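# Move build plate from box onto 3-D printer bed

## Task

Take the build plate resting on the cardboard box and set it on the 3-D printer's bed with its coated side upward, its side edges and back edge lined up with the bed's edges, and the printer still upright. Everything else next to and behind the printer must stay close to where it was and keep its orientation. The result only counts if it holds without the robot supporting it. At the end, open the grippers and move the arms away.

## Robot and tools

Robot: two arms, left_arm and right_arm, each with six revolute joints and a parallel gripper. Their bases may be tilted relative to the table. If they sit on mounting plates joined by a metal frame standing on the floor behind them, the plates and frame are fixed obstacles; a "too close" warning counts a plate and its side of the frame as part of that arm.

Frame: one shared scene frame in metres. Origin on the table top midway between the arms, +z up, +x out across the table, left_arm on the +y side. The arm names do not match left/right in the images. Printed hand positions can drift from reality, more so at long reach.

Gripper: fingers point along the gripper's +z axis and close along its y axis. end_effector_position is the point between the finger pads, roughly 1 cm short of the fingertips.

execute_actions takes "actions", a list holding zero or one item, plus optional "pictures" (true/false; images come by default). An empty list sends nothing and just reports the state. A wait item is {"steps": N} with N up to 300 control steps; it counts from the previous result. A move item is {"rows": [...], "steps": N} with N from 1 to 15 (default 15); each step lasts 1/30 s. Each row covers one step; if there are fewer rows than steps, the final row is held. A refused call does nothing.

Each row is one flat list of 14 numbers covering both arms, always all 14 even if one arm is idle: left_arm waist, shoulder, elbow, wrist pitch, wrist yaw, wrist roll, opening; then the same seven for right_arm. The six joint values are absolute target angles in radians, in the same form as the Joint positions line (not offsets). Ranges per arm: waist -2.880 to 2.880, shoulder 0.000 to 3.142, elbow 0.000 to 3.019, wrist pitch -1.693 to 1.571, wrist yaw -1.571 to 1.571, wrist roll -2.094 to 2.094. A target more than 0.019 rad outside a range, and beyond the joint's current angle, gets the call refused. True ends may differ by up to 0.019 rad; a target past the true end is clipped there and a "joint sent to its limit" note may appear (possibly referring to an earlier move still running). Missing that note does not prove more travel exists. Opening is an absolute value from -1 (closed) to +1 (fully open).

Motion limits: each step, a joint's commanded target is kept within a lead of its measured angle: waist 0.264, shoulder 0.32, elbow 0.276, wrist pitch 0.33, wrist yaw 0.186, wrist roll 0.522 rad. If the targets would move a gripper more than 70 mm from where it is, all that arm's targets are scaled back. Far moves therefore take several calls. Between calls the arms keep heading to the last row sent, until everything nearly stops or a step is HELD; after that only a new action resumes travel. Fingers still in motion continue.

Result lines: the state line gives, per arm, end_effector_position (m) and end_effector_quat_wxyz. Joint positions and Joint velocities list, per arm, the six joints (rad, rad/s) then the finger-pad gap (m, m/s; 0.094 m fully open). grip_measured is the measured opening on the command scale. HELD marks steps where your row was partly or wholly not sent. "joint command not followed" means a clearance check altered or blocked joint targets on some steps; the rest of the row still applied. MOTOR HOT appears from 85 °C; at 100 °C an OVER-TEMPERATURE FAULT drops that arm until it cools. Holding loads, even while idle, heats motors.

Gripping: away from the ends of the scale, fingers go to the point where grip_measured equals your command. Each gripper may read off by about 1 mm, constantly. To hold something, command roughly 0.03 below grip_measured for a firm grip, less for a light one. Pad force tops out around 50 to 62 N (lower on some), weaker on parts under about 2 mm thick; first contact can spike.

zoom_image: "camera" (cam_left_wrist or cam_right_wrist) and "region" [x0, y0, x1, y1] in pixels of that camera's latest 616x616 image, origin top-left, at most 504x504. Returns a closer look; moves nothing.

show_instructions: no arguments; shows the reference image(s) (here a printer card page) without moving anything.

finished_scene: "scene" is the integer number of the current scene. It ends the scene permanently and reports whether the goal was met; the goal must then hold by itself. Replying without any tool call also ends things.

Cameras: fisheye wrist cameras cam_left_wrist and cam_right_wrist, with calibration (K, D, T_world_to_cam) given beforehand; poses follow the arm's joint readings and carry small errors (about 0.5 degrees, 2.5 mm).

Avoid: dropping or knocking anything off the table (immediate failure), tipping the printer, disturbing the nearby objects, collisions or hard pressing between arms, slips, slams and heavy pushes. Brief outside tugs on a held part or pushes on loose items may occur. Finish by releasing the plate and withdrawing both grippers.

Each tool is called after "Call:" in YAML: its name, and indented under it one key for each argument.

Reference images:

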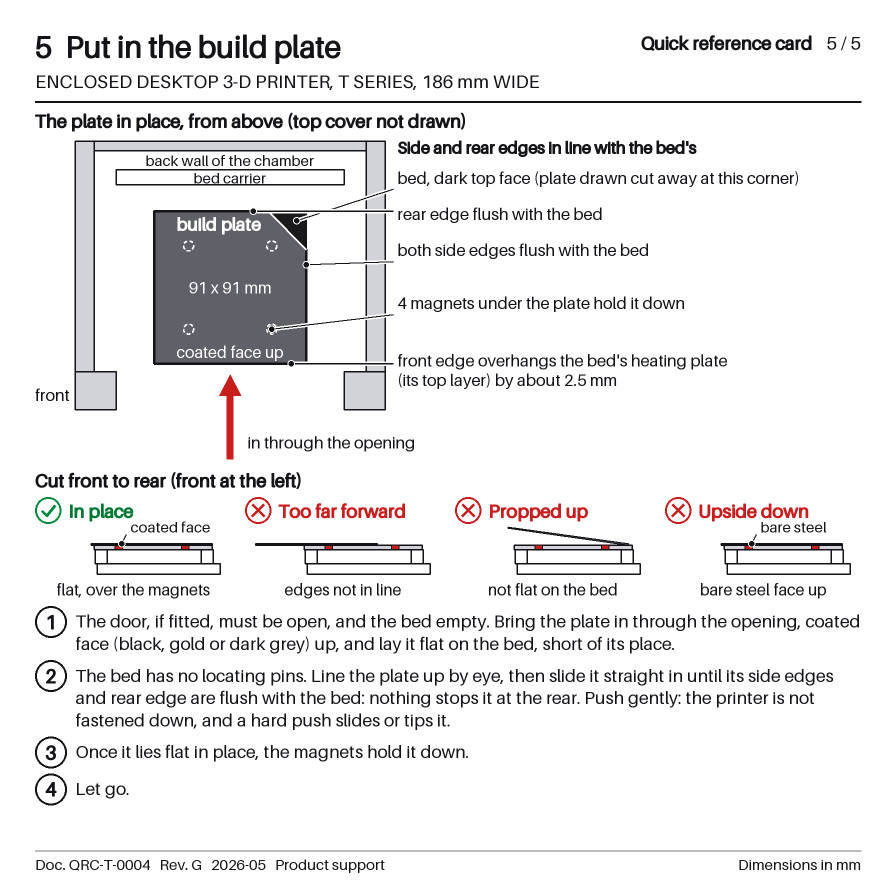

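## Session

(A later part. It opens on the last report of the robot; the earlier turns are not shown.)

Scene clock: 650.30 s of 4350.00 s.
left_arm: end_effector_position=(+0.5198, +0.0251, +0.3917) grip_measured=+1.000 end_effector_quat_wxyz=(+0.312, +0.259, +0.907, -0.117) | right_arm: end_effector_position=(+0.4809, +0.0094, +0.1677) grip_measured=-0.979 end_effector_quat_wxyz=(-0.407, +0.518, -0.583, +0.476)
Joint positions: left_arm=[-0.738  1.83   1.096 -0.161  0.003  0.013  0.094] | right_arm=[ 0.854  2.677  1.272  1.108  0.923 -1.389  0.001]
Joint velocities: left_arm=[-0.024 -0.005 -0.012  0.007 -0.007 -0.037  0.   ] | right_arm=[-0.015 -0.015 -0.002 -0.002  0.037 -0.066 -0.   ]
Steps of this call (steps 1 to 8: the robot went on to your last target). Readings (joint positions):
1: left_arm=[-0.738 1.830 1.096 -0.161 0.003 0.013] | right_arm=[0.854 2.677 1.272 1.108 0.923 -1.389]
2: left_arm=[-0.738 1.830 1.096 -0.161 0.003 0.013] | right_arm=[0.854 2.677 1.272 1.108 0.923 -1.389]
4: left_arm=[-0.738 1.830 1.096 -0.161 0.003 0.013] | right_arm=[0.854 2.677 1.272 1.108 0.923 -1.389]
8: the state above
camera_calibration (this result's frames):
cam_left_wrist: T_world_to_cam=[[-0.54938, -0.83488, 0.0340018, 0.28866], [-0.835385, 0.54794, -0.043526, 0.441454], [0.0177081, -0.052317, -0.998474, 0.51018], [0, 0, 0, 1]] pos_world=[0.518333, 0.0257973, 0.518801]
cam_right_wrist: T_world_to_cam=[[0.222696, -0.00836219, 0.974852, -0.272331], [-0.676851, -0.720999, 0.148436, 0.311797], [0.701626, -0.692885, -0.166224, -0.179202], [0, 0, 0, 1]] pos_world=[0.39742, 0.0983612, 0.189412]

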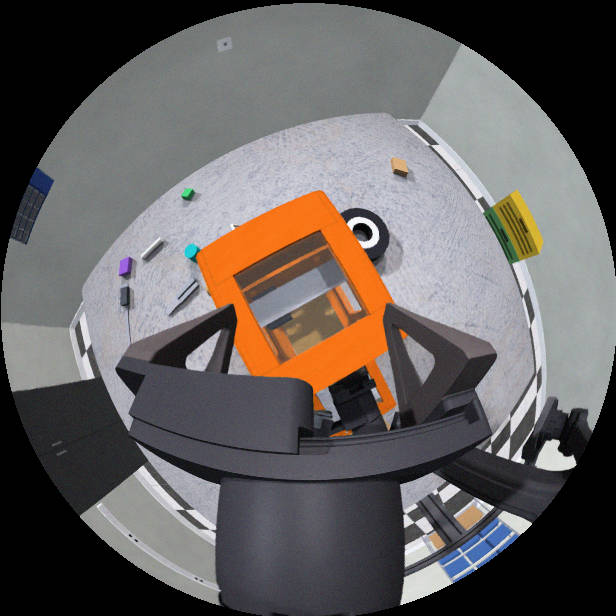

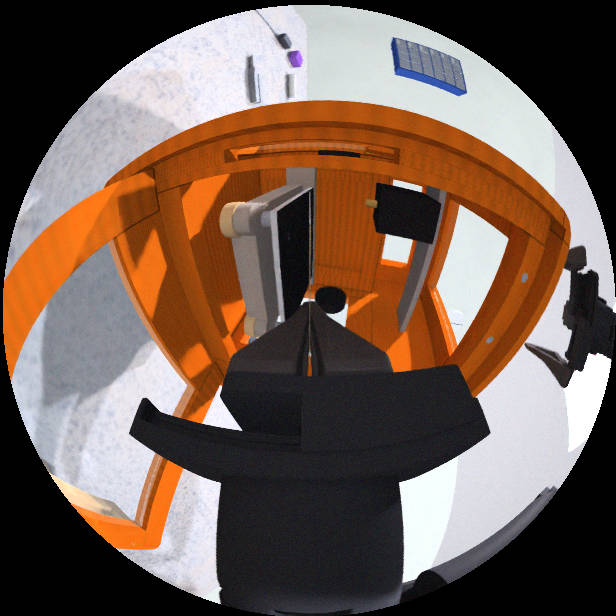

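Call:
execute_actions:
  actions:
    - {"rows":[[-0.735,1.835,1.11,-0.17,0,0,1,0.845,2.696,1.299,1.103,0.92,-1.40,-0.96],[-0.735,1.835,1.11,-0.17,0,0,1,0.845,2.696,1.299,1.103,0.92,-1.40,-0.93],[-0.735,1.835,1.11,-0.17,0,0,1,0.845,2.696,1.299,1.103,0.92,-1.40,-0.89],[-0.735,1.835,1.11,-0.17,0,0,1,0.845,2.696,1.299,1.103,0.92,-1.40,-0.85],[-0.735,1.835,1.11,-0.17,0,0,1,0.845,2.696,1.299,1.103,0.92,-1.40,-0.81],[-0.735,1.835,1.11,-0.17,0,0,1,0.845,2.696,1.299,1.103,0.92,-1.40,-0.77],[-0.735,1.835,1.11,-0.17,0,0,1,0.845,2.696,1.299,1.103,0.92,-1.40,-0.73],[-0.735,1.835,1.11,-0.17,0,0,1,0.845,2.696,1.299,1.103,0.92,-1.40,-0.69],[-0.735,1.835,1.11,-0.17,0,0,1,0.845,2.696,1.299,1.103,0.92,-1.40,-0.65],[-0.735,1.835,1.11,-0.17,0,0,1,0.845,2.696,1.299,1.103,0.92,-1.40,-0.61],[-0.735,1.835,1.11,-0.17,0,0,1,0.845,2.696,1.299,1.103,0.92,-1.40,-0.57],[-0.735,1.835,1.11,-0.17,0,0,1,0.845,2.696,1.299,1.103,0.92,-1.40,-0.53],[-0.735,1.835,1.11,-0.17,0,0,1,0.845,2.696,1.299,1.103,0.92,-1.40,-0.49],[-0.735,1.835,1.11,-0.17,0,0,1,0.845,2.696,1.299,1.103,0.92,-1.40,-0.45],[-0.735,1.835,1.11,-0.17,0,0,1,0.845,2.696,1.299,1.103,0.92,-1.40,-0.41]],"steps":15}
  pictures: false

Call:
execute_actions:
  actions:
    - {"rows":[[-0.735,1.835,1.11,-0.17,0,0,1,0.845,2.696,1.299,1.103,0.92,-1.40,-0.37],[-0.735,1.835,1.11,-0.17,0,0,1,0.845,2.696,1.299,1.103,0.92,-1.40,-0.33],[-0.735,1.835,1.11,-0.17,0,0,1,0.845,2.696,1.299,1.103,0.92,-1.40,-0.29],[-0.735,1.835,1.11,-0.17,0,0,1,0.845,2.696,1.299,1.103,0.92,-1.40,-0.25],[-0.735,1.835,1.11,-0.17,0,0,1,0.845,2.696,1.299,1.103,0.92,-1.40,-0.21],[-0.735,1.835,1.11,-0.17,0,0,1,0.845,2.696,1.299,1.103,0.92,-1.40,-0.17],[-0.735,1.835,1.11,-0.17,0,0,1,0.845,2.696,1.299,1.103,0.92,-1.40,-0.13],[-0.735,1.835,1.11,-0.17,0,0,1,0.845,2.696,1.299,1.103,0.92,-1.40,-0.09],[-0.735,1.835,1.11,-0.17,0,0,1,0.845,2.696,1.299,1.103,0.92,-1.40,-0.05],[-0.735,1.835,1.11,-0.17,0,0,1,0.845,2.696,1.299,1.103,0.92,-1.40,-0.01],[-0.735,1.835,1.11,-0.17,0,0,1,0.845,2.696,1.299,1.103,0.92,-1.40,0.03],[-0.735,1.835,1.11,-0.17,0,0,1,0.845,2.696,1.299,1.103,0.92,-1.40,0.07],[-0.735,1.835,1.11,-0.17,0,0,1,0.845,2.696,1.299,1.103,0.92,-1.40,0.11],[-0.735,1.835,1.11,-0.17,0,0,1,0.845,2.696,1.299,1.103,0.92,-1.40,0.15],[-0.735,1.835,1.11,-0.17,0,0,1,0.845,2.696,1.299,1.103,0.92,-1.40,0.19]],"steps":15}

Call:
zoom_image:
  camera: "cam_right_wrist"
  region: [180, 150, 400, 370]

Call:
zoom_image:
  camera: "cam_left_wrist"
  region: [255, 270, 365, 380]

Scene clock: 689.63 s of 4350.00 s.
left_arm: end_effector_position=(+0.5198, +0.0251, +0.3917) grip_measured=+1.000 end_effector_quat_wxyz=(+0.312, +0.259, +0.907, -0.117) | right_arm: end_effector_position=(+0.4809, +0.0093, +0.1675) grip_measured=-0.429 end_effector_quat_wxyz=(-0.407, +0.518, -0.583, +0.476)
Joint positions: left_arm=[-0.738  1.83   1.096 -0.161  0.003  0.013  0.094] | right_arm=[ 0.854  2.677  1.272  1.108  0.923 -1.389  0.027]
Joint velocities: left_arm=[-0.024 -0.005  0.002 -0.002 -0.037  0.007  0.   ] | right_arm=[-0.005  0.005 -0.007 -0.017  0.095 -0.022  0.035]
Steps of this call (steps 1 to 15: the robot went on to your last target; steps 16 to 90: nothing new was sent; then 35.83 s passed at rest; steps 91 to 105: all 15 steps of this action). Readings (joint positions):
91: left_arm=[-0.738 1.830 1.096 -0.161 0.003 0.013] | right_arm=[0.854 2.677 1.272 1.108 0.923 -1.389]
92: left_arm=[-0.738 1.830 1.096 -0.161 0.003 0.013] | right_arm=[0.854 2.677 1.272 1.108 0.923 -1.389]
94: left_arm=[-0.738 1.830 1.096 -0.161 0.003 0.013] | right_arm=[0.854 2.677 1.272 1.108 0.923 -1.389]
98: left_arm=[-0.738 1.830 1.096 -0.161 0.003 0.013] | right_arm=[0.854 2.677 1.272 1.108 0.923 -1.389]
105: the state above

Scene clock: 690.13 s of 4350.00 s.
left_arm: end_effector_position=(+0.5198, +0.0251, +0.3917) grip_measured=+1.000 end_effector_quat_wxyz=(+0.312, +0.259, +0.907, -0.117) | right_arm: end_effector_position=(+0.4809, +0.0093, +0.1675) grip_measured=+0.171 end_effector_quat_wxyz=(-0.407, +0.518, -0.583, +0.476)
Joint positions: left_arm=[-0.738  1.83   1.096 -0.161  0.003  0.013  0.094] | right_arm=[ 0.854  2.677  1.272  1.108  0.923 -1.389  0.055]
Joint velocities: left_arm=[-0.005 -0.015  0.002  0.002  0.051 -0.007  0.   ] | right_arm=[-0.005 -0.005 -0.007  0.002 -0.007  0.007  0.036]
Steps of this call (steps 1 to 15: all 15 steps of this action). Readings (joint positions):
1: left_arm=[-0.738 1.830 1.096 -0.161 0.003 0.013] | right_arm=[0.854 2.677 1.272 1.108 0.923 -1.389]
2: left_arm=[-0.738 1.830 1.096 -0.161 0.003 0.013] | right_arm=[0.854 2.677 1.272 1.108 0.923 -1.389]
4: left_arm=[-0.738 1.830 1.096 -0.161 0.003 0.013] | right_arm=[0.854 2.677 1.272 1.108 0.923 -1.389]
8: left_arm=[-0.738 1.830 1.096 -0.161 0.003 0.013] | right_arm=[0.854 2.677 1.272 1.108 0.923 -1.389]
15: the state above
camera_calibration (this result's frames):
cam_left_wrist: T_world_to_cam=[[-0.54938, -0.83488, 0.0340018, 0.28866], [-0.835385, 0.54794, -0.043526, 0.441454], [0.0177081, -0.052317, -0.998474, 0.51018], [0, 0, 0, 1]] pos_world=[0.518333, 0.0257973, 0.518801]
cam_right_wrist: T_world_to_cam=[[0.222955, -0.00809134, 0.974795, -0.272204], [-0.676796, -0.720973, 0.148813, 0.311622], [0.701597, -0.692916, -0.166221, -0.179215], [0, 0, 0, 1]] pos_world=[0.397331, 0.0982879, 0.18918]

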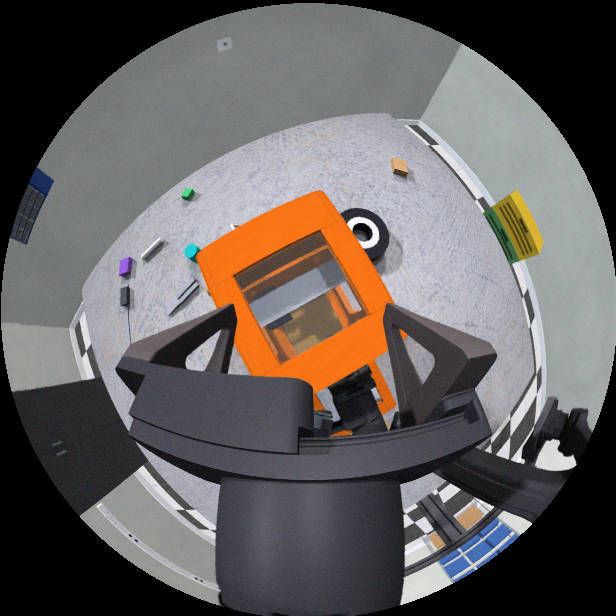

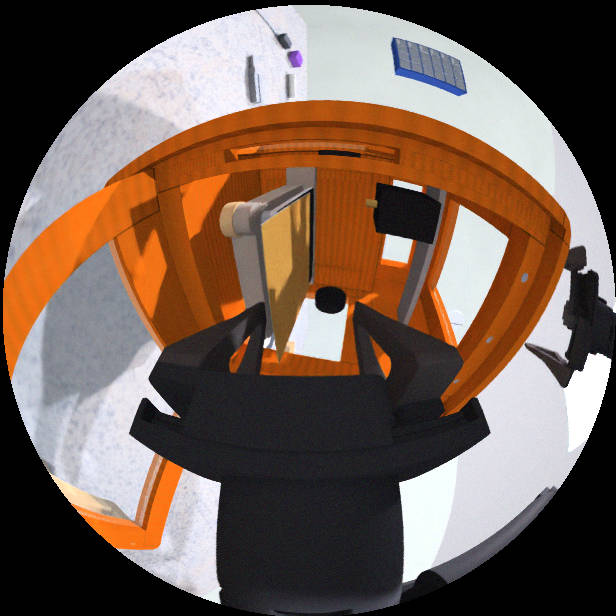

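Region (180, 150, 400, 370) of cam_right_wrist's 616x616 image, scaled by 2.291, with more detail than that image has.

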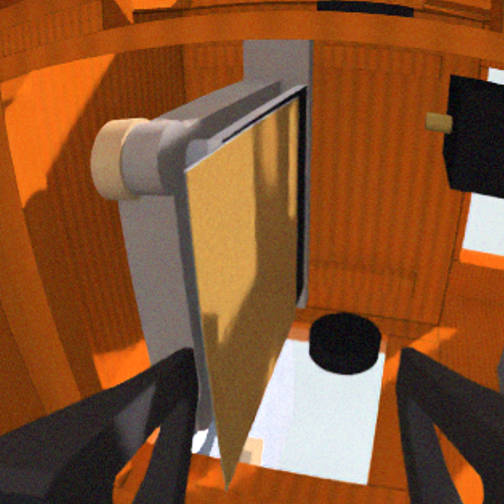

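Region (255, 270, 365, 380) of cam_left_wrist's 616x616 image, scaled by 4.582, with more detail than that image has.

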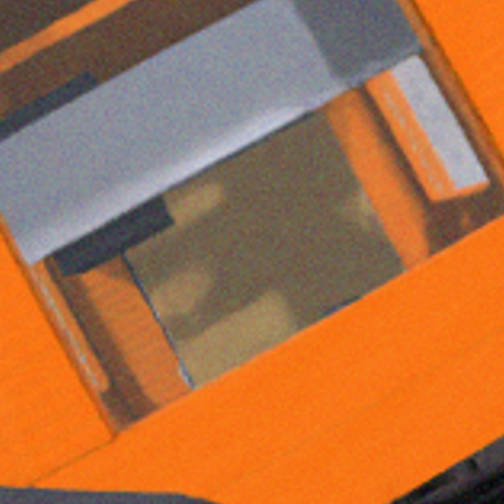

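Call:
execute_actions:
  actions:
    - {"rows":[[-0.735,1.835,1.11,-0.17,0,0,1,0.865,2.68,1.27,1.125,0.928,-1.39,0.2],[-0.735,1.835,1.11,-0.17,0,0,1,0.871,2.68,1.263,1.129,0.933,-1.39,0.2],[-0.735,1.835,1.11,-0.17,0,0,1,0.877,2.68,1.256,1.133,0.938,-1.39,0.2],[-0.735,1.835,1.11,-0.17,0,0,1,0.883,2.68,1.25,1.137,0.943,-1.39,0.2],[-0.735,1.835,1.11,-0.17,0,0,1,0.889,2.68,1.244,1.141,0.949,-1.39,0.2],[-0.735,1.835,1.11,-0.17,0,0,1,0.895,2.68,1.237,1.145,0.955,-1.39,0.2],[-0.735,1.835,1.11,-0.17,0,0,1,0.901,2.68,1.23,1.149,0.961,-1.39,0.2],[-0.735,1.835,1.11,-0.17,0,0,1,0.907,2.68,1.223,1.153,0.967,-1.39,0.2],[-0.735,1.835,1.11,-0.17,0,0,1,0.913,2.68,1.216,1.157,0.973,-1.39,0.2],[-0.735,1.835,1.11,-0.17,0,0,1,0.919,2.68,1.209,1.161,0.979,-1.39,0.2],[-0.735,1.835,1.11,-0.17,0,0,1,0.925,2.68,1.202,1.165,0.985,-1.39,0.2],[-0.735,1.835,1.11,-0.17,0,0,1,0.93,2.68,1.196,1.169,0.99,-1.39,0.2],[-0.735,1.835,1.11,-0.17,0,0,1,0.934,2.68,1.191,1.173,0.995,-1.39,0.2],[-0.735,1.835,1.11,-0.17,0,0,1,0.936,2.68,1.188,1.176,0.995,-1.39,0.2]],"steps":15}
  pictures: false

Call:
execute_actions:
  actions:
    - {"rows":[[-0.735,1.835,1.11,-0.17,0,0,1,0.936,2.68,1.188,1.178,0.995,-1.33,0.2],[-0.735,1.835,1.11,-0.17,0,0,1,0.936,2.68,1.188,1.18,0.99,-1.24,0.2],[-0.735,1.835,1.11,-0.17,0,0,1,0.936,2.68,1.188,1.183,0.984,-1.13,0.2],[-0.735,1.835,1.11,-0.17,0,0,1,0.936,2.68,1.188,1.186,0.978,-1.01,0.2],[-0.735,1.835,1.11,-0.17,0,0,1,0.936,2.68,1.188,1.189,0.972,-0.89,0.2],[-0.735,1.835,1.11,-0.17,0,0,1,0.936,2.68,1.188,1.192,0.966,-0.77,0.2],[-0.735,1.835,1.11,-0.17,0,0,1,0.936,2.68,1.188,1.195,0.96,-0.65,0.2],[-0.735,1.835,1.11,-0.17,0,0,1,0.936,2.68,1.188,1.198,0.954,-0.53,0.2],[-0.735,1.835,1.11,-0.17,0,0,1,0.936,2.68,1.188,1.201,0.948,-0.41,0.2],[-0.735,1.835,1.11,-0.17,0,0,1,0.936,2.68,1.188,1.204,0.942,-0.29,0.2],[-0.735,1.835,1.11,-0.17,0,0,1,0.936,2.68,1.188,1.207,0.936,-0.17,0.2],[-0.735,1.835,1.11,-0.17,0,0,1,0.936,2.68,1.188,1.21,0.93,-0.05,0.2],[-0.735,1.835,1.11,-0.17,0,0,1,0.936,2.68,1.188,1.213,0.925,0.06,0.2],[-0.735,1.835,1.11,-0.17,0,0,1,0.936,2.68,1.188,1.216,0.92,0.14,0.2],[-0.735,1.835,1.11,-0.17,0,0,1,0.936,2.68,1.188,1.22,0.92,0.19,0.2]],"steps":15}
  pictures: false

Call:
execute_actions:
  actions:
    - {"rows":[[-0.735,1.835,1.11,-0.17,0,0,1,0.93,2.69,1.20,1.22,0.918,0.19,0.2],[-0.735,1.835,1.11,-0.17,0,0,1,0.925,2.695,1.208,1.22,0.916,0.19,0.2],[-0.735,1.835,1.11,-0.17,0,0,1,0.922,2.70,1.215,1.22,0.914,0.19,0.2],[-0.735,1.835,1.11,-0.17,0,0,1,0.919,2.704,1.22,1.22,0.912,0.19,0.2],[-0.735,1.835,1.11,-0.17,0,0,1,0.916,2.708,1.225,1.22,0.91,0.19,0.2],[-0.735,1.835,1.11,-0.17,0,0,1,0.913,2.712,1.23,1.22,0.908,0.19,0.2],[-0.735,1.835,1.11,-0.17,0,0,1,0.91,2.716,1.235,1.22,0.906,0.19,0.2],[-0.735,1.835,1.11,-0.17,0,0,1,0.908,2.72,1.24,1.22,0.904,0.19,0.2],[-0.735,1.835,1.11,-0.17,0,0,1,0.906,2.724,1.245,1.22,0.902,0.19,0.2],[-0.735,1.835,1.11,-0.17,0,0,1,0.904,2.728,1.25,1.22,0.90,0.19,0.2],[-0.735,1.835,1.11,-0.17,0,0,1,0.902,2.732,1.255,1.22,0.898,0.19,0.2],[-0.735,1.835,1.11,-0.17,0,0,1,0.90,2.735,1.26,1.22,0.896,0.19,0.2],[-0.735,1.835,1.11,-0.17,0,0,1,0.898,2.738,1.264,1.22,0.894,0.19,0.2],[-0.735,1.835,1.11,-0.17,0,0,1,0.896,2.74,1.268,1.22,0.893,0.19,0.2]],"steps":15}
  pictures: false

Call:
execute_actions:
  actions:
    - {"steps":12}

Call:
zoom_image:
  camera: "cam_right_wrist"
  region: [200, 150, 420, 370]

Scene clock: 767.53 s of 4350.00 s.
left_arm: end_effector_position=(+0.5198, +0.0251, +0.3917) grip_measured=+1.000 end_effector_quat_wxyz=(+0.312, +0.259, +0.907, -0.117) | right_arm: end_effector_position=(+0.4326, +0.0132, +0.1632) grip_measured=+0.199 end_effector_quat_wxyz=(-0.398, +0.530, -0.572, +0.483)
Joint positions: left_arm=[-0.738  1.83   1.096 -0.161  0.003  0.013  0.094] | right_arm=[ 0.929  2.677  1.195  1.152  0.991 -1.389  0.056]
Joint velocities: left_arm=[-0.015  0.005 -0.002  0.002 -0.095 -0.007  0.   ] | right_arm=[ 0.171 -0.005 -0.115  0.066  0.007  0.007 -0.001]
Steps of this call (steps 1 to 15: the robot went on to your last target; steps 16 to 90: nothing new was sent; then 73.90 s passed at rest; steps 91 to 105: all 15 steps of this action). Readings (joint positions):
91: left_arm=[-0.738 1.830 1.096 -0.161 0.003 0.013] | right_arm=[0.854 2.677 1.272 1.108 0.923 -1.389]
92: left_arm=[-0.738 1.830 1.096 -0.161 0.003 0.013] | right_arm=[0.855 2.677 1.272 1.108 0.927 -1.389]
94: left_arm=[-0.738 1.830 1.096 -0.161 0.003 0.013] | right_arm=[0.857 2.677 1.268 1.113 0.936 -1.389]
98: left_arm=[-0.738 1.830 1.096 -0.161 0.003 0.013] | right_arm=[0.876 2.677 1.243 1.127 0.959 -1.389]
105: the state above

Scene clock: 768.03 s of 4350.00 s.
left_arm: end_effector_position=(+0.5198, +0.0251, +0.3917) grip_measured=+1.000 end_effector_quat_wxyz=(+0.312, +0.259, +0.907, -0.117) | right_arm: end_effector_position=(+0.4301, +0.0290, +0.1672) grip_measured=+0.199 end_effector_quat_wxyz=(+0.609, -0.151, +0.763, -0.155)
Joint positions: left_arm=[-0.738  1.83   1.096 -0.161  0.003  0.013  0.094] | right_arm=[ 0.938  2.677  1.191  1.194  0.924 -0.251  0.056]
Joint velocities: left_arm=[-0.005 -0.005 -0.002 -0.002  0.051  0.037  0.   ] | right_arm=[ 0.005  0.005 -0.017  0.12  -0.081  2.733  0.001]
Steps of this call (steps 1 to 15: all 15 steps of this action). Readings (joint positions):
1: left_arm=[-0.738 1.830 1.096 -0.161 0.003 0.013] | right_arm=[0.934 2.677 1.192 1.154 0.991 -1.382]
2: left_arm=[-0.738 1.830 1.096 -0.161 0.003 0.013] | right_arm=[0.937 2.677 1.191 1.155 0.991 -1.360]
4: left_arm=[-0.738 1.830 1.096 -0.161 0.003 0.013] | right_arm=[0.938 2.677 1.191 1.160 0.984 -1.266]
8: left_arm=[-0.738 1.830 1.096 -0.161 0.003 0.013] | right_arm=[0.938 2.677 1.191 1.173 0.962 -0.939]
15: the state above

Scene clock: 768.53 s of 4350.00 s.
left_arm: end_effector_position=(+0.5198, +0.0251, +0.3917) grip_measured=+1.000 end_effector_quat_wxyz=(+0.312, +0.259, +0.907, -0.117) | right_arm: end_effector_position=(+0.4475, +0.0244, +0.1531) grip_measured=+0.199 end_effector_quat_wxyz=(+0.630, +0.018, +0.776, -0.022)
Joint positions: left_arm=[-0.738  1.83   1.096 -0.161  0.003  0.013  0.094] | right_arm=[0.905 2.718 1.241 1.202 0.897 0.163 0.056]
Joint velocities: left_arm=[-0.005 -0.015  0.002  0.007 -0.051  0.007  0.   ] | right_arm=[-0.063  0.073  0.071 -0.002 -0.022  0.081 -0.   ]
Steps of this call (steps 1 to 15: all 15 steps of this action). Readings (joint positions):
1: left_arm=[-0.738 1.830 1.096 -0.161 0.003 0.013] | right_arm=[0.938 2.677 1.191 1.197 0.923 -0.165]
2: left_arm=[-0.738 1.830 1.096 -0.161 0.003 0.013] | right_arm=[0.938 2.677 1.191 1.199 0.921 -0.096]
4: left_arm=[-0.738 1.830 1.096 -0.161 0.003 0.013] | right_arm=[0.936 2.677 1.191 1.201 0.917 0.003]
8: left_arm=[-0.738 1.830 1.096 -0.161 0.003 0.013] | right_arm=[0.926 2.689 1.208 1.202 0.909 0.106]
15: the state above

Scene clock: 768.93 s of 4350.00 s.
left_arm: end_effector_position=(+0.5198, +0.0251, +0.3917) grip_measured=+1.000 end_effector_quat_wxyz=(+0.312, +0.259, +0.907, -0.117) | right_arm: end_effector_position=(+0.4482, +0.0226, +0.1508) grip_measured=+0.199 end_effector_quat_wxyz=(+0.629, +0.023, +0.777, -0.019)
Joint positions: left_arm=[-0.738  1.83   1.096 -0.161  0.003  0.013  0.094] | right_arm=[0.902 2.723 1.244 1.202 0.896 0.177 0.056]
Joint velocities: left_arm=[ 0.005 -0.005 -0.007  0.002 -0.037 -0.037  0.   ] | right_arm=[-0.015  0.024 -0.007  0.002  0.037  0.051  0.   ]
Steps of this call (steps 1 to 12: the robot went on to your last target). Readings (joint positions):
1: left_arm=[-0.738 1.830 1.096 -0.161 0.003 0.013] | right_arm=[0.904 2.721 1.243 1.202 0.897 0.166]
2: left_arm=[-0.738 1.830 1.096 -0.161 0.003 0.013] | right_arm=[0.902 2.722 1.244 1.202 0.897 0.168]
4: left_arm=[-0.738 1.830 1.096 -0.161 0.003 0.013] | right_arm=[0.902 2.723 1.244 1.202 0.897 0.172]
8: left_arm=[-0.738 1.830 1.096 -0.161 0.003 0.013] | right_arm=[0.902 2.723 1.244 1.202 0.896 0.175]
12: the state above
camera_calibration (this result's frames):
cam_left_wrist: T_world_to_cam=[[-0.54938, -0.83488, 0.0340018, 0.28866], [-0.835385, 0.54794, -0.043526, 0.441454], [0.0177081, -0.052317, -0.998474, 0.51018], [0, 0, 0, 1]] pos_world=[0.518333, 0.0257973, 0.518801]
cam_right_wrist: T_world_to_cam=[[-0.0539404, -0.998539, 0.003164, 0.0444705], [-0.744325, 0.0380953, -0.66673, 0.437663], [0.665635, -0.0383187, -0.745293, -0.061186], [0, 0, 0, 1]] pos_world=[0.36889, 0.0253881, 0.246061]

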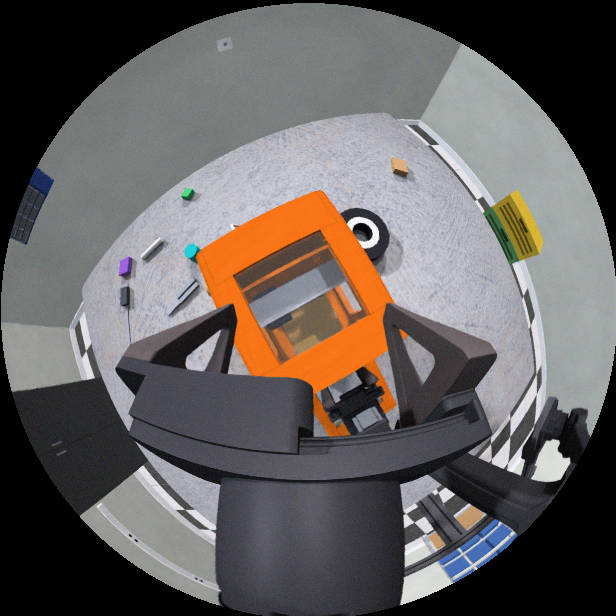

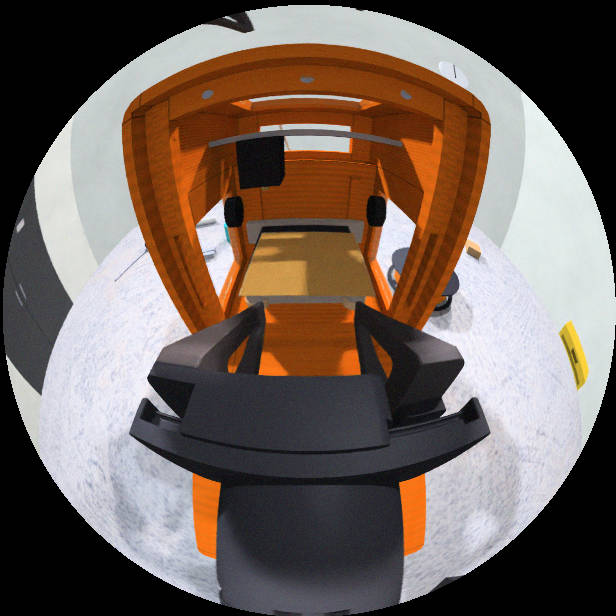

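Region (200, 150, 420, 370) of cam_right_wrist's 616x616 image, scaled by 2.291, with more detail than that image has.

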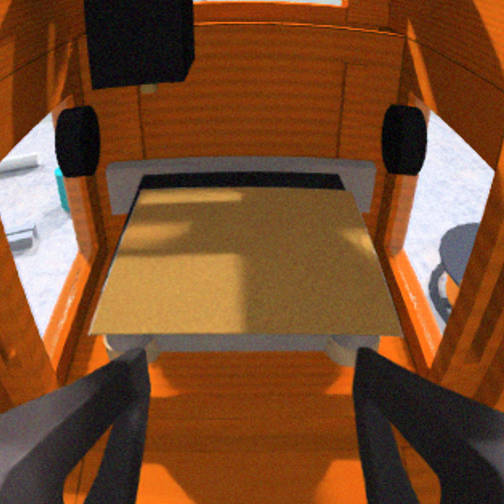

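Call:
zoom_image:
  camera: "cam_right_wrist"
  region: [230, 210, 385, 320]

Region (230, 210, 385, 320) of cam_right_wrist's 616x616 image, scaled by 3.252, with more detail than that image has; it fills the top 358 rows of this view, and the rest is white.

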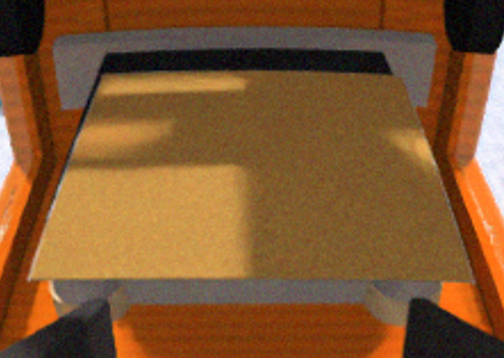

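Call:
execute_actions:
  actions:
    - {"rows":[[-0.735,1.835,1.11,-0.17,0,0,1,0.892,2.741,1.27,1.20,0.888,0.165,0.2],[-0.735,1.835,1.11,-0.17,0,0,1,0.888,2.741,1.272,1.197,0.883,0.16,0.2],[-0.735,1.835,1.11,-0.17,0,0,1,0.885,2.742,1.274,1.195,0.878,0.155,0.2],[-0.735,1.835,1.11,-0.17,0,0,1,0.882,2.742,1.277,1.193,0.873,0.15,0.2],[-0.735,1.835,1.11,-0.17,0,0,1,0.879,2.742,1.28,1.192,0.868,0.15,0.2],[-0.735,1.835,1.11,-0.17,0,0,1,0.876,2.743,1.283,1.19,0.863,0.15,0.2],[-0.735,1.835,1.11,-0.17,0,0,1,0.873,2.743,1.286,1.189,0.859,0.15,0.2],[-0.735,1.835,1.11,-0.17,0,0,1,0.871,2.743,1.289,1.187,0.856,0.15,0.2],[-0.735,1.835,1.11,-0.17,0,0,1,0.869,2.744,1.292,1.186,0.853,0.15,0.2],[-0.735,1.835,1.11,-0.17,0,0,1,0.866,2.744,1.295,1.184,0.851,0.15,0.2],[-0.735,1.835,1.11,-0.17,0,0,1,0.864,2.744,1.298,1.183,0.848,0.15,0.2],[-0.735,1.835,1.11,-0.17,0,0,1,0.862,2.744,1.301,1.182,0.846,0.15,0.2],[-0.735,1.835,1.11,-0.17,0,0,1,0.86,2.744,1.304,1.181,0.844,0.15,0.2],[-0.735,1.835,1.11,-0.17,0,0,1,0.858,2.744,1.307,1.18,0.842,0.15,0.2],[-0.735,1.835,1.11,-0.17,0,0,1,0.856,2.744,1.309,1.179,0.84,0.15,0.2]],"steps":15}
  pictures: false

Call:
execute_actions:
  actions:
    - {"steps":12}

Call:
zoom_image:
  camera: "cam_right_wrist"
  region: [225, 210, 390, 330]

Call:
zoom_image:
  camera: "cam_left_wrist"
  region: [255, 270, 365, 380]

Scene clock: 824.83 s of 4350.00 s.
left_arm: end_effector_position=(+0.5198, +0.0251, +0.3917) grip_measured=+1.000 end_effector_quat_wxyz=(+0.312, +0.259, +0.907, -0.117) | right_arm: end_effector_position=(+0.4708, +0.0242, +0.1532) grip_measured=+0.199 end_effector_quat_wxyz=(+0.630, +0.020, +0.776, -0.009)
Joint positions: left_arm=[-0.738  1.83   1.096 -0.161  0.003  0.013  0.094] | right_arm=[0.868 2.723 1.279 1.187 0.845 0.163 0.056]
Joint velocities: left_arm=[0.005 0.005 0.007 0.002 0.022 0.022 0.   ] | right_arm=[-0.073  0.005  0.081 -0.032 -0.066 -0.037 -0.001]
Steps of this call (steps 1 to 30: the robot went on to your last target; steps 31 to 90: nothing new was sent; then 52.40 s passed at rest; steps 91 to 105: all 15 steps of this action). Readings (joint positions):
91: left_arm=[-0.738 1.830 1.096 -0.161 0.003 0.013] | right_arm=[0.902 2.723 1.244 1.202 0.894 0.177]
92: left_arm=[-0.738 1.830 1.096 -0.161 0.003 0.013] | right_arm=[0.902 2.723 1.244 1.202 0.890 0.177]
94: left_arm=[-0.738 1.830 1.096 -0.161 0.003 0.013] | right_arm=[0.900 2.723 1.245 1.201 0.880 0.173]
98: left_arm=[-0.738 1.830 1.096 -0.161 0.003 0.013] | right_arm=[0.889 2.723 1.258 1.196 0.862 0.166]
105: the state above

Scene clock: 825.23 s of 4350.00 s.
left_arm: end_effector_position=(+0.5198, +0.0251, +0.3917) grip_measured=+1.000 end_effector_quat_wxyz=(+0.312, +0.259, +0.907, -0.117) | right_arm: end_effector_position=(+0.4740, +0.0237, +0.1540) grip_measured=+0.199 end_effector_quat_wxyz=(+0.631, +0.022, +0.775, -0.009)
Joint positions: left_arm=[-0.738  1.83   1.096 -0.161  0.003  0.013  0.094] | right_arm=[0.863 2.723 1.285 1.185 0.843 0.162 0.056]
Joint velocities: left_arm=[-0.015  0.005 -0.017  0.002  0.081 -0.007  0.   ] | right_arm=[ 0.005  0.005 -0.002 -0.007 -0.007  0.051 -0.   ]
Steps of this call (steps 1 to 12: the robot went on to your last target). Readings (joint positions):
1: left_arm=[-0.738 1.830 1.096 -0.161 0.003 0.013] | right_arm=[0.866 2.723 1.282 1.186 0.844 0.163]
2: left_arm=[-0.738 1.830 1.096 -0.161 0.003 0.013] | right_arm=[0.864 2.723 1.283 1.186 0.844 0.163]
4: left_arm=[-0.738 1.830 1.096 -0.161 0.003 0.013] | right_arm=[0.863 2.723 1.284 1.185 0.843 0.163]
8: left_arm=[-0.738 1.830 1.096 -0.161 0.003 0.013] | right_arm=[0.863 2.723 1.285 1.185 0.843 0.162]
12: the state above
camera_calibration (this result's frames):
cam_left_wrist: T_world_to_cam=[[-0.54938, -0.83488, 0.0340018, 0.28866], [-0.835385, 0.54794, -0.043526, 0.441454], [0.0177081, -0.052317, -0.998474, 0.51018], [0, 0, 0, 1]] pos_world=[0.518333, 0.0257973, 0.518801]
cam_right_wrist: T_world_to_cam=[[-0.0399927, -0.999142, -0.0108036, 0.0424543], [-0.740965, 0.0369089, -0.670529, 0.458012], [0.670352, -0.0188112, -0.741805, -0.0791828], [0, 0, 0, 1]] pos_world=[0.394149, 0.0240236, 0.248831]

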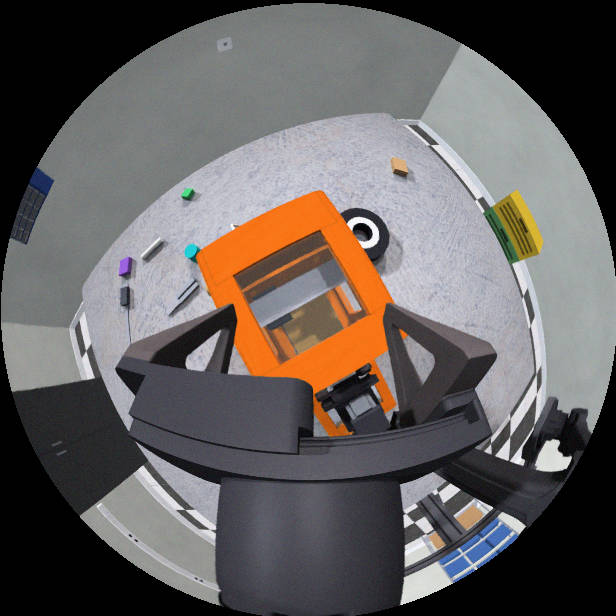

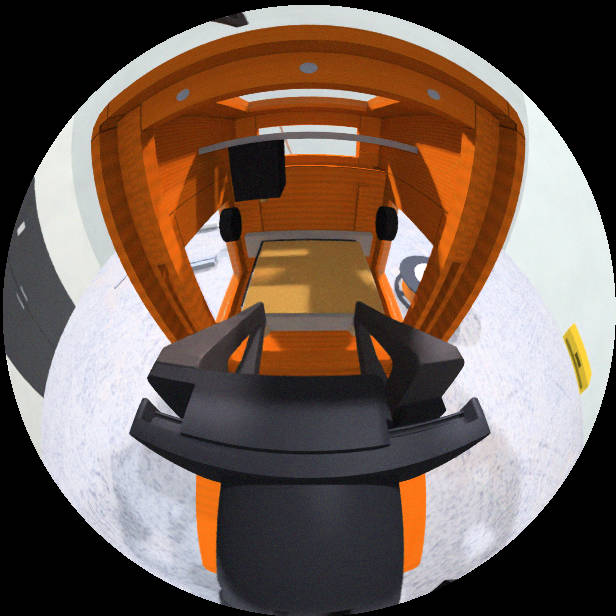

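Region (225, 210, 390, 330) of cam_right_wrist's 616x616 image, scaled by 3.055, with more detail than that image has; it fills the top 367 rows of this view, and the rest is white.

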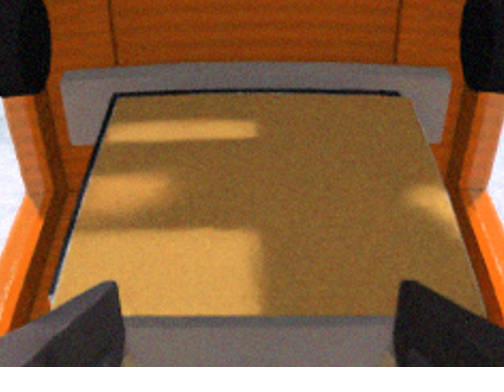

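Region (255, 270, 365, 380) of cam_left_wrist's 616x616 image, scaled by 4.582, with more detail than that image has.

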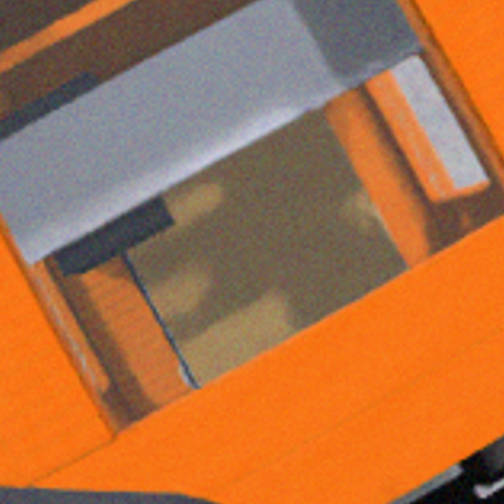

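Call:
execute_actions:
  actions:
    - {"rows":[[-0.735,1.835,1.11,-0.17,0,0,1,0.87,2.745,1.29,1.195,0.847,0.145,0.2],[-0.735,1.835,1.11,-0.17,0,0,1,0.875,2.746,1.28,1.203,0.849,0.145,0.2],[-0.735,1.835,1.11,-0.17,0,0,1,0.878,2.747,1.276,1.207,0.852,0.145,0.2],[-0.735,1.835,1.11,-0.17,0,0,1,0.881,2.748,1.272,1.21,0.855,0.145,0.25],[-0.735,1.835,1.11,-0.17,0,0,1,0.884,2.749,1.269,1.213,0.858,0.145,0.3],[-0.735,1.835,1.11,-0.17,0,0,1,0.887,2.75,1.266,1.216,0.861,0.145,0.4],[-0.735,1.835,1.11,-0.17,0,0,1,0.889,2.75,1.263,1.219,0.863,0.145,0.5],[-0.735,1.835,1.11,-0.17,0,0,1,0.891,2.75,1.26,1.222,0.864,0.145,0.6],[-0.735,1.835,1.11,-0.17,0,0,1,0.891,2.75,1.26,1.222,0.864,0.145,0.7],[-0.735,1.835,1.11,-0.17,0,0,1,0.891,2.75,1.26,1.222,0.864,0.145,0.8],[-0.735,1.835,1.11,-0.17,0,0,1,0.891,2.75,1.26,1.222,0.864,0.145,0.9],[-0.735,1.835,1.11,-0.17,0,0,1,0.891,2.75,1.26,1.222,0.864,0.145,1.0]],"steps":15}
  pictures: false

Call:
execute_actions:
  actions:
    - {"steps":10}

Call:
zoom_image:
  camera: "cam_right_wrist"
  region: [200, 210, 420, 350]

Scene clock: 892.60 s of 4350.00 s.
left_arm: end_effector_position=(+0.5198, +0.0251, +0.3917) grip_measured=+1.000 end_effector_quat_wxyz=(+0.312, +0.259, +0.907, -0.117) | right_arm: end_effector_position=(+0.4586, +0.0242, +0.1483) grip_measured=+1.000 end_effector_quat_wxyz=(+0.630, +0.015, +0.777, -0.014)
Joint positions: left_arm=[-0.738  1.83   1.096 -0.161  0.003  0.013  0.094] | right_arm=[0.885 2.732 1.265 1.202 0.861 0.158 0.094]
Joint velocities: left_arm=[-0.005 -0.005 -0.002  0.002 -0.037 -0.11   0.   ] | right_arm=[ 0.024 -0.005 -0.012  0.002 -0.022 -0.022  0.   ]
Steps of this call (steps 1 to 15: the robot went on to your last target; steps 16 to 90: nothing new was sent; then 63.87 s passed at rest; steps 91 to 105: all 15 steps of this action). Readings (joint positions):
91: left_arm=[-0.738 1.830 1.096 -0.161 0.003 0.013] | right_arm=[0.863 2.723 1.285 1.185 0.843 0.161]
92: left_arm=[-0.738 1.830 1.096 -0.161 0.003 0.013] | right_arm=[0.863 2.723 1.285 1.185 0.844 0.161]
94: left_arm=[-0.738 1.830 1.096 -0.161 0.003 0.013] | right_arm=[0.864 2.724 1.284 1.187 0.849 0.159]
98: left_arm=[-0.738 1.830 1.096 -0.161 0.003 0.013] | right_arm=[0.871 2.725 1.273 1.198 0.860 0.158]
105: the state above

Scene clock: 892.93 s of 4350.00 s.
left_arm: end_effector_position=(+0.5198, +0.0251, +0.3917) grip_measured=+1.000 end_effector_quat_wxyz=(+0.312, +0.259, +0.907, -0.117) | right_arm: end_effector_position=(+0.4586, +0.0242, +0.1483) grip_measured=+1.000 end_effector_quat_wxyz=(+0.630, +0.014, +0.777, -0.014)
Joint positions: left_arm=[-0.738  1.83   1.096 -0.161  0.003  0.013  0.094] | right_arm=[0.885 2.732 1.265 1.202 0.861 0.157 0.094]
Joint velocities: left_arm=[-0.024 -0.005 -0.012 -0.002 -0.081 -0.066  0.   ] | right_arm=[ 0.005  0.005 -0.007  0.002 -0.066  0.095  0.   ]
Steps of this call (steps 1 to 10: the robot went on to your last target). Readings (joint positions):
1: left_arm=[-0.738 1.830 1.096 -0.161 0.003 0.013] | right_arm=[0.885 2.732 1.265 1.202 0.861 0.158]
2: left_arm=[-0.738 1.830 1.096 -0.161 0.003 0.013] | right_arm=[0.885 2.732 1.265 1.202 0.861 0.158]
4: left_arm=[-0.738 1.830 1.096 -0.161 0.003 0.013] | right_arm=[0.885 2.732 1.265 1.202 0.861 0.157]
8: left_arm=[-0.738 1.830 1.096 -0.161 0.003 0.013] | right_arm=[0.885 2.732 1.265 1.202 0.861 0.157]
10: the state above
camera_calibration (this result's frames):
cam_left_wrist: T_world_to_cam=[[-0.54938, -0.83488, 0.0340018, 0.28866], [-0.835385, 0.54794, -0.043526, 0.441454], [0.0177081, -0.052317, -0.998474, 0.51018], [0, 0, 0, 1]] pos_world=[0.518333, 0.0257973, 0.518801]
cam_right_wrist: T_world_to_cam=[[-0.0338841, -0.999405, 0.00642173, 0.0369401], [-0.744532, 0.0209553, -0.667258, 0.444299], [0.666726, -0.0273906, -0.744799, -0.0707116], [0, 0, 0, 1]] pos_world=[0.379192, 0.0256709, 0.243559]

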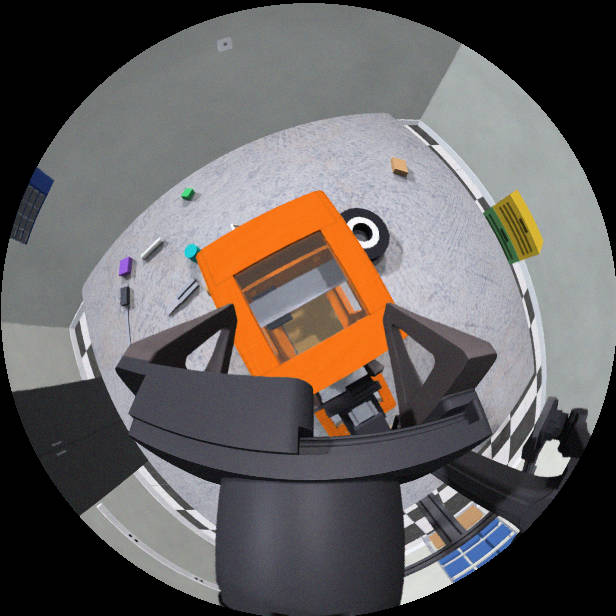

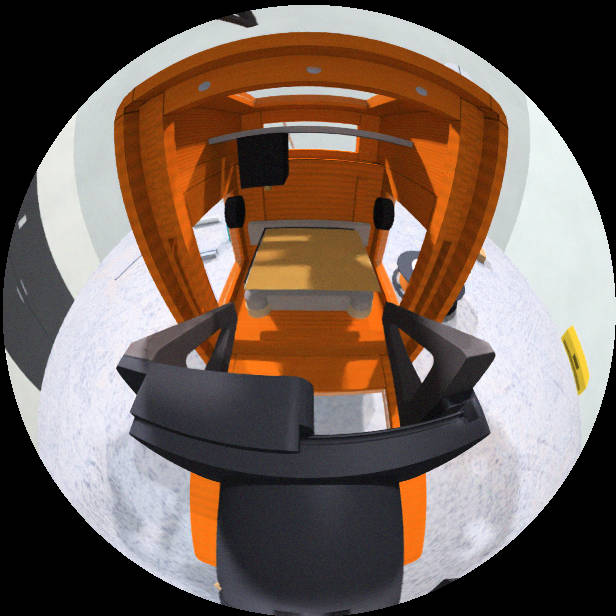

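Region (200, 210, 420, 350) of cam_right_wrist's 616x616 image, scaled by 2.291, with more detail than that image has; it fills the top 321 rows of this view, and the rest is white.

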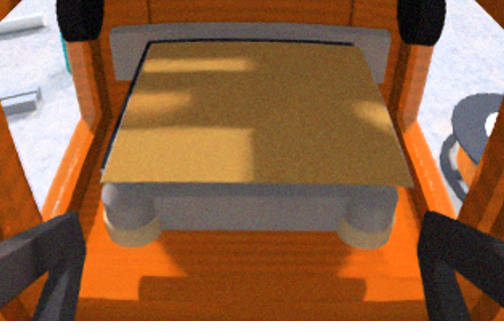

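Call:
execute_actions:
  actions: []

Scene clock: 919.90 s of 4350.00 s.
left_arm: end_effector_position=(+0.5198, +0.0251, +0.3917) grip_measured=+1.000 end_effector_quat_wxyz=(+0.312, +0.259, +0.907, -0.117) | right_arm: end_effector_position=(+0.4586, +0.0242, +0.1483) grip_measured=+1.000 end_effector_quat_wxyz=(+0.630, +0.014, +0.777, -0.014)
Joint positions: left_arm=[-0.738  1.83   1.096 -0.161  0.003  0.013  0.094] | right_arm=[0.885 2.732 1.265 1.202 0.861 0.157 0.094]
Joint velocities: left_arm=[-0.005 -0.005  0.007  0.007 -0.007 -0.007  0.   ] | right_arm=[-0.005  0.005 -0.002 -0.007 -0.022 -0.037  0.   ]
Steps of this call (steps 1 to 15: the robot went on to your last target; steps 16 to 90: nothing new was sent; then 23.97 s passed at rest). Readings (joint positions):
1: left_arm=[-0.738 1.830 1.096 -0.161 0.003 0.013] | right_arm=[0.885 2.732 1.265 1.202 0.861 0.157]
2: left_arm=[-0.738 1.830 1.096 -0.161 0.003 0.013] | right_arm=[0.885 2.732 1.265 1.202 0.861 0.157]
4: left_arm=[-0.738 1.830 1.096 -0.161 0.003 0.013] | right_arm=[0.885 2.732 1.265 1.202 0.861 0.157]
8: left_arm=[-0.738 1.830 1.096 -0.161 0.003 0.013] | right_arm=[0.885 2.732 1.265 1.202 0.861 0.157]
90: the state above
All arms were judged still, so your last target was given up. Only a new action makes them travel on or press farther. Fingers that are still opening or closing keep moving.
camera_calibration (this result's frames):
cam_left_wrist: T_world_to_cam=[[-0.54938, -0.83488, 0.0340018, 0.28866], [-0.835385, 0.54794, -0.043526, 0.441454], [0.0177081, -0.052317, -0.998474, 0.51018], [0, 0, 0, 1]] pos_world=[0.518333, 0.0257973, 0.518801]
cam_right_wrist: T_world_to_cam=[[-0.0338841, -0.999405, 0.00642173, 0.0369401], [-0.744532, 0.0209553, -0.667258, 0.444299], [0.666726, -0.0273906, -0.744799, -0.0707116], [0, 0, 0, 1]] pos_world=[0.379192, 0.0256709, 0.243559]

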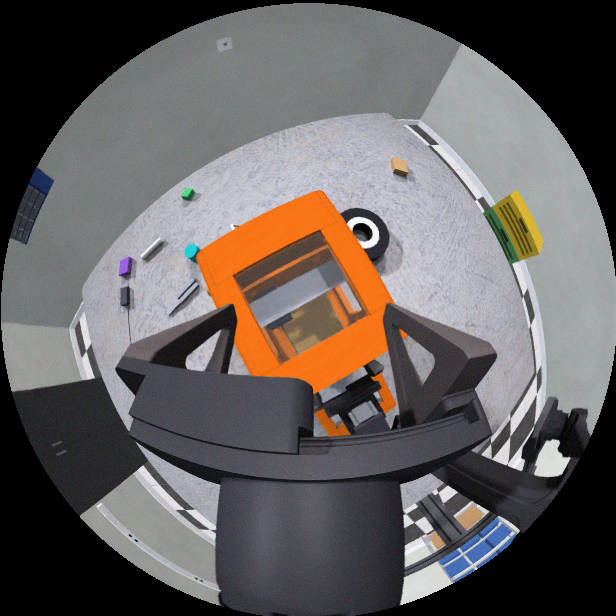

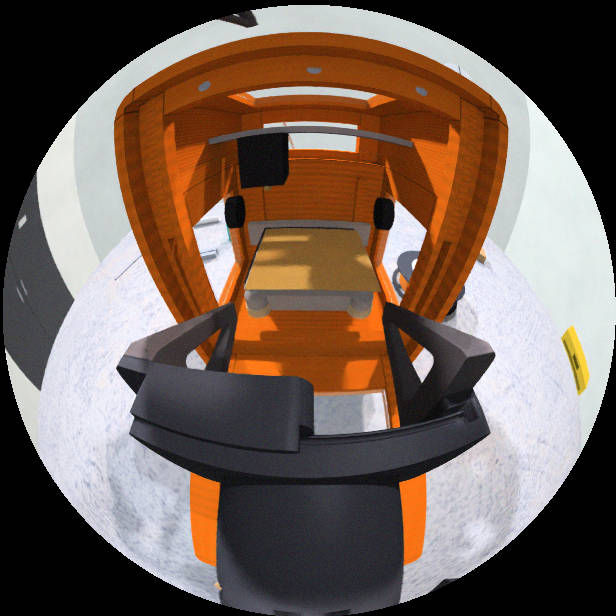

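Call:
execute_actions:
  actions:
    - {"rows":[[-0.735,1.835,1.11,-0.17,0,0,1,0.88,2.75,1.275,1.222,0.86,0.145,1],[-0.735,1.835,1.11,-0.17,0,0,1,0.877,2.75,1.283,1.222,0.858,0.145,1],[-0.735,1.835,1.11,-0.17,0,0,1,0.875,2.75,1.287,1.222,0.856,0.145,1],[-0.735,1.835,1.11,-0.17,0,0,1,0.873,2.75,1.289,1.222,0.854,0.145,1],[-0.735,1.835,1.11,-0.17,0,0,1,0.871,2.75,1.291,1.222,0.852,0.145,1],[-0.735,1.835,1.11,-0.17,0,0,1,0.869,2.75,1.293,1.222,0.85,0.145,1],[-0.735,1.835,1.11,-0.17,0,0,1,0.867,2.75,1.295,1.222,0.848,0.145,1],[-0.735,1.835,1.11,-0.17,0,0,1,0.865,2.75,1.297,1.222,0.846,0.145,1],[-0.735,1.835,1.11,-0.17,0,0,1,0.863,2.75,1.298,1.222,0.844,0.145,1]],"steps":15}
  pictures: false

Call:
execute_actions:
  actions:
    - {"steps":10}

Call:
zoom_image:
  camera: "cam_right_wrist"
  region: [200,210,420,350]

Scene clock: 954.83 s of 4350.00 s.
left_arm: end_effector_position=(+0.5198, +0.0251, +0.3917) grip_measured=+1.000 end_effector_quat_wxyz=(+0.312, +0.259, +0.907, -0.117) | right_arm: end_effector_position=(+0.4667, +0.0222, +0.1497) grip_measured=+1.000 end_effector_quat_wxyz=(+0.631, +0.018, +0.775, -0.011)
Joint positions: left_arm=[-0.738  1.83   1.096 -0.161  0.003  0.013  0.094] | right_arm=[0.87  2.732 1.274 1.202 0.847 0.157 0.094]
Joint velocities: left_arm=[-0.015 -0.005  0.007  0.012 -0.007 -0.037  0.   ] | right_arm=[-0.015  0.005 -0.012 -0.022 -0.022 -0.037  0.   ]
Steps of this call (steps 1 to 90: nothing new was sent; then 31.43 s passed at rest; steps 91 to 105: all 15 steps of this action). Readings (joint positions):
91: left_arm=[-0.738 1.830 1.096 -0.161 0.003 0.013] | right_arm=[0.885 2.732 1.265 1.202 0.861 0.157]
92: left_arm=[-0.738 1.830 1.096 -0.161 0.003 0.013] | right_arm=[0.885 2.732 1.265 1.202 0.861 0.157]
94: left_arm=[-0.738 1.830 1.096 -0.161 0.003 0.013] | right_arm=[0.885 2.732 1.265 1.202 0.858 0.157]
98: left_arm=[-0.738 1.830 1.096 -0.161 0.003 0.013] | right_arm=[0.881 2.732 1.266 1.202 0.851 0.157]
105: the state above

Scene clock: 955.17 s of 4350.00 s.
left_arm: end_effector_position=(+0.5198, +0.0251, +0.3917) grip_measured=+1.000 end_effector_quat_wxyz=(+0.312, +0.259, +0.907, -0.117) | right_arm: end_effector_position=(+0.4668, +0.0221, +0.1497) grip_measured=+1.000 end_effector_quat_wxyz=(+0.631, +0.018, +0.775, -0.011)
Joint positions: left_arm=[-0.738  1.83   1.096 -0.161  0.003  0.013  0.094] | right_arm=[0.87  2.732 1.274 1.202 0.847 0.157 0.094]
Joint velocities: left_arm=[ 0.005 -0.005  0.002  0.017  0.022  0.007  0.   ] | right_arm=[ 0.015 -0.015  0.012 -0.002  0.007 -0.051  0.   ]
Steps of this call (steps 1 to 10: the robot went on to your last target). Readings (joint positions):
1: left_arm=[-0.738 1.830 1.096 -0.161 0.003 0.013] | right_arm=[0.870 2.732 1.274 1.202 0.847 0.157]
2: left_arm=[-0.738 1.830 1.096 -0.161 0.003 0.013] | right_arm=[0.870 2.732 1.274 1.202 0.847 0.157]
4: left_arm=[-0.738 1.830 1.096 -0.161 0.003 0.013] | right_arm=[0.870 2.732 1.274 1.202 0.847 0.157]
8: left_arm=[-0.738 1.830 1.096 -0.161 0.003 0.013] | right_arm=[0.870 2.732 1.274 1.202 0.847 0.157]
10: the state above
camera_calibration (this result's frames):
cam_left_wrist: T_world_to_cam=[[-0.54938, -0.83488, 0.0340018, 0.28866], [-0.835385, 0.54794, -0.043526, 0.441454], [0.0177081, -0.052317, -0.998474, 0.51018], [0, 0, 0, 1]] pos_world=[0.518333, 0.0257973, 0.518801]
cam_right_wrist: T_world_to_cam=[[-0.0356295, -0.999359, -0.00333855, 0.0373648], [-0.741751, 0.0286836, -0.670062, 0.450355], [0.669728, -0.0213976, -0.742298, -0.0771676], [0, 0, 0, 1]] pos_world=[0.387064, 0.0227718, 0.244609]

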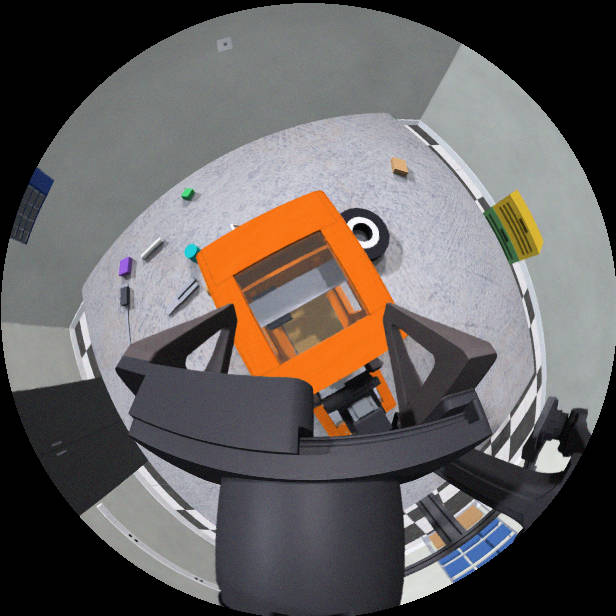

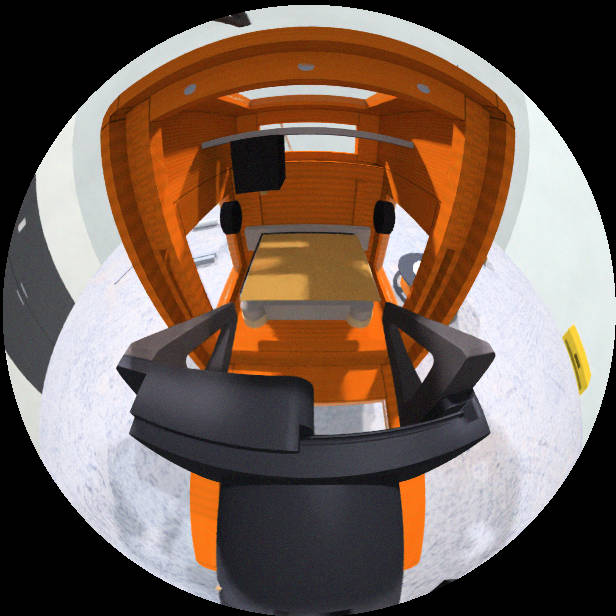

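Region (200, 210, 420, 350) of cam_right_wrist's 616x616 image, scaled by 2.291, with more detail than that image has; it fills the top 321 rows of this view, and the rest is white.

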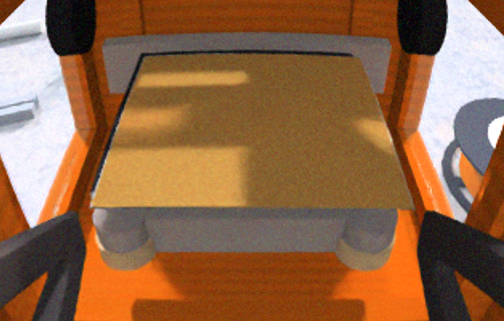

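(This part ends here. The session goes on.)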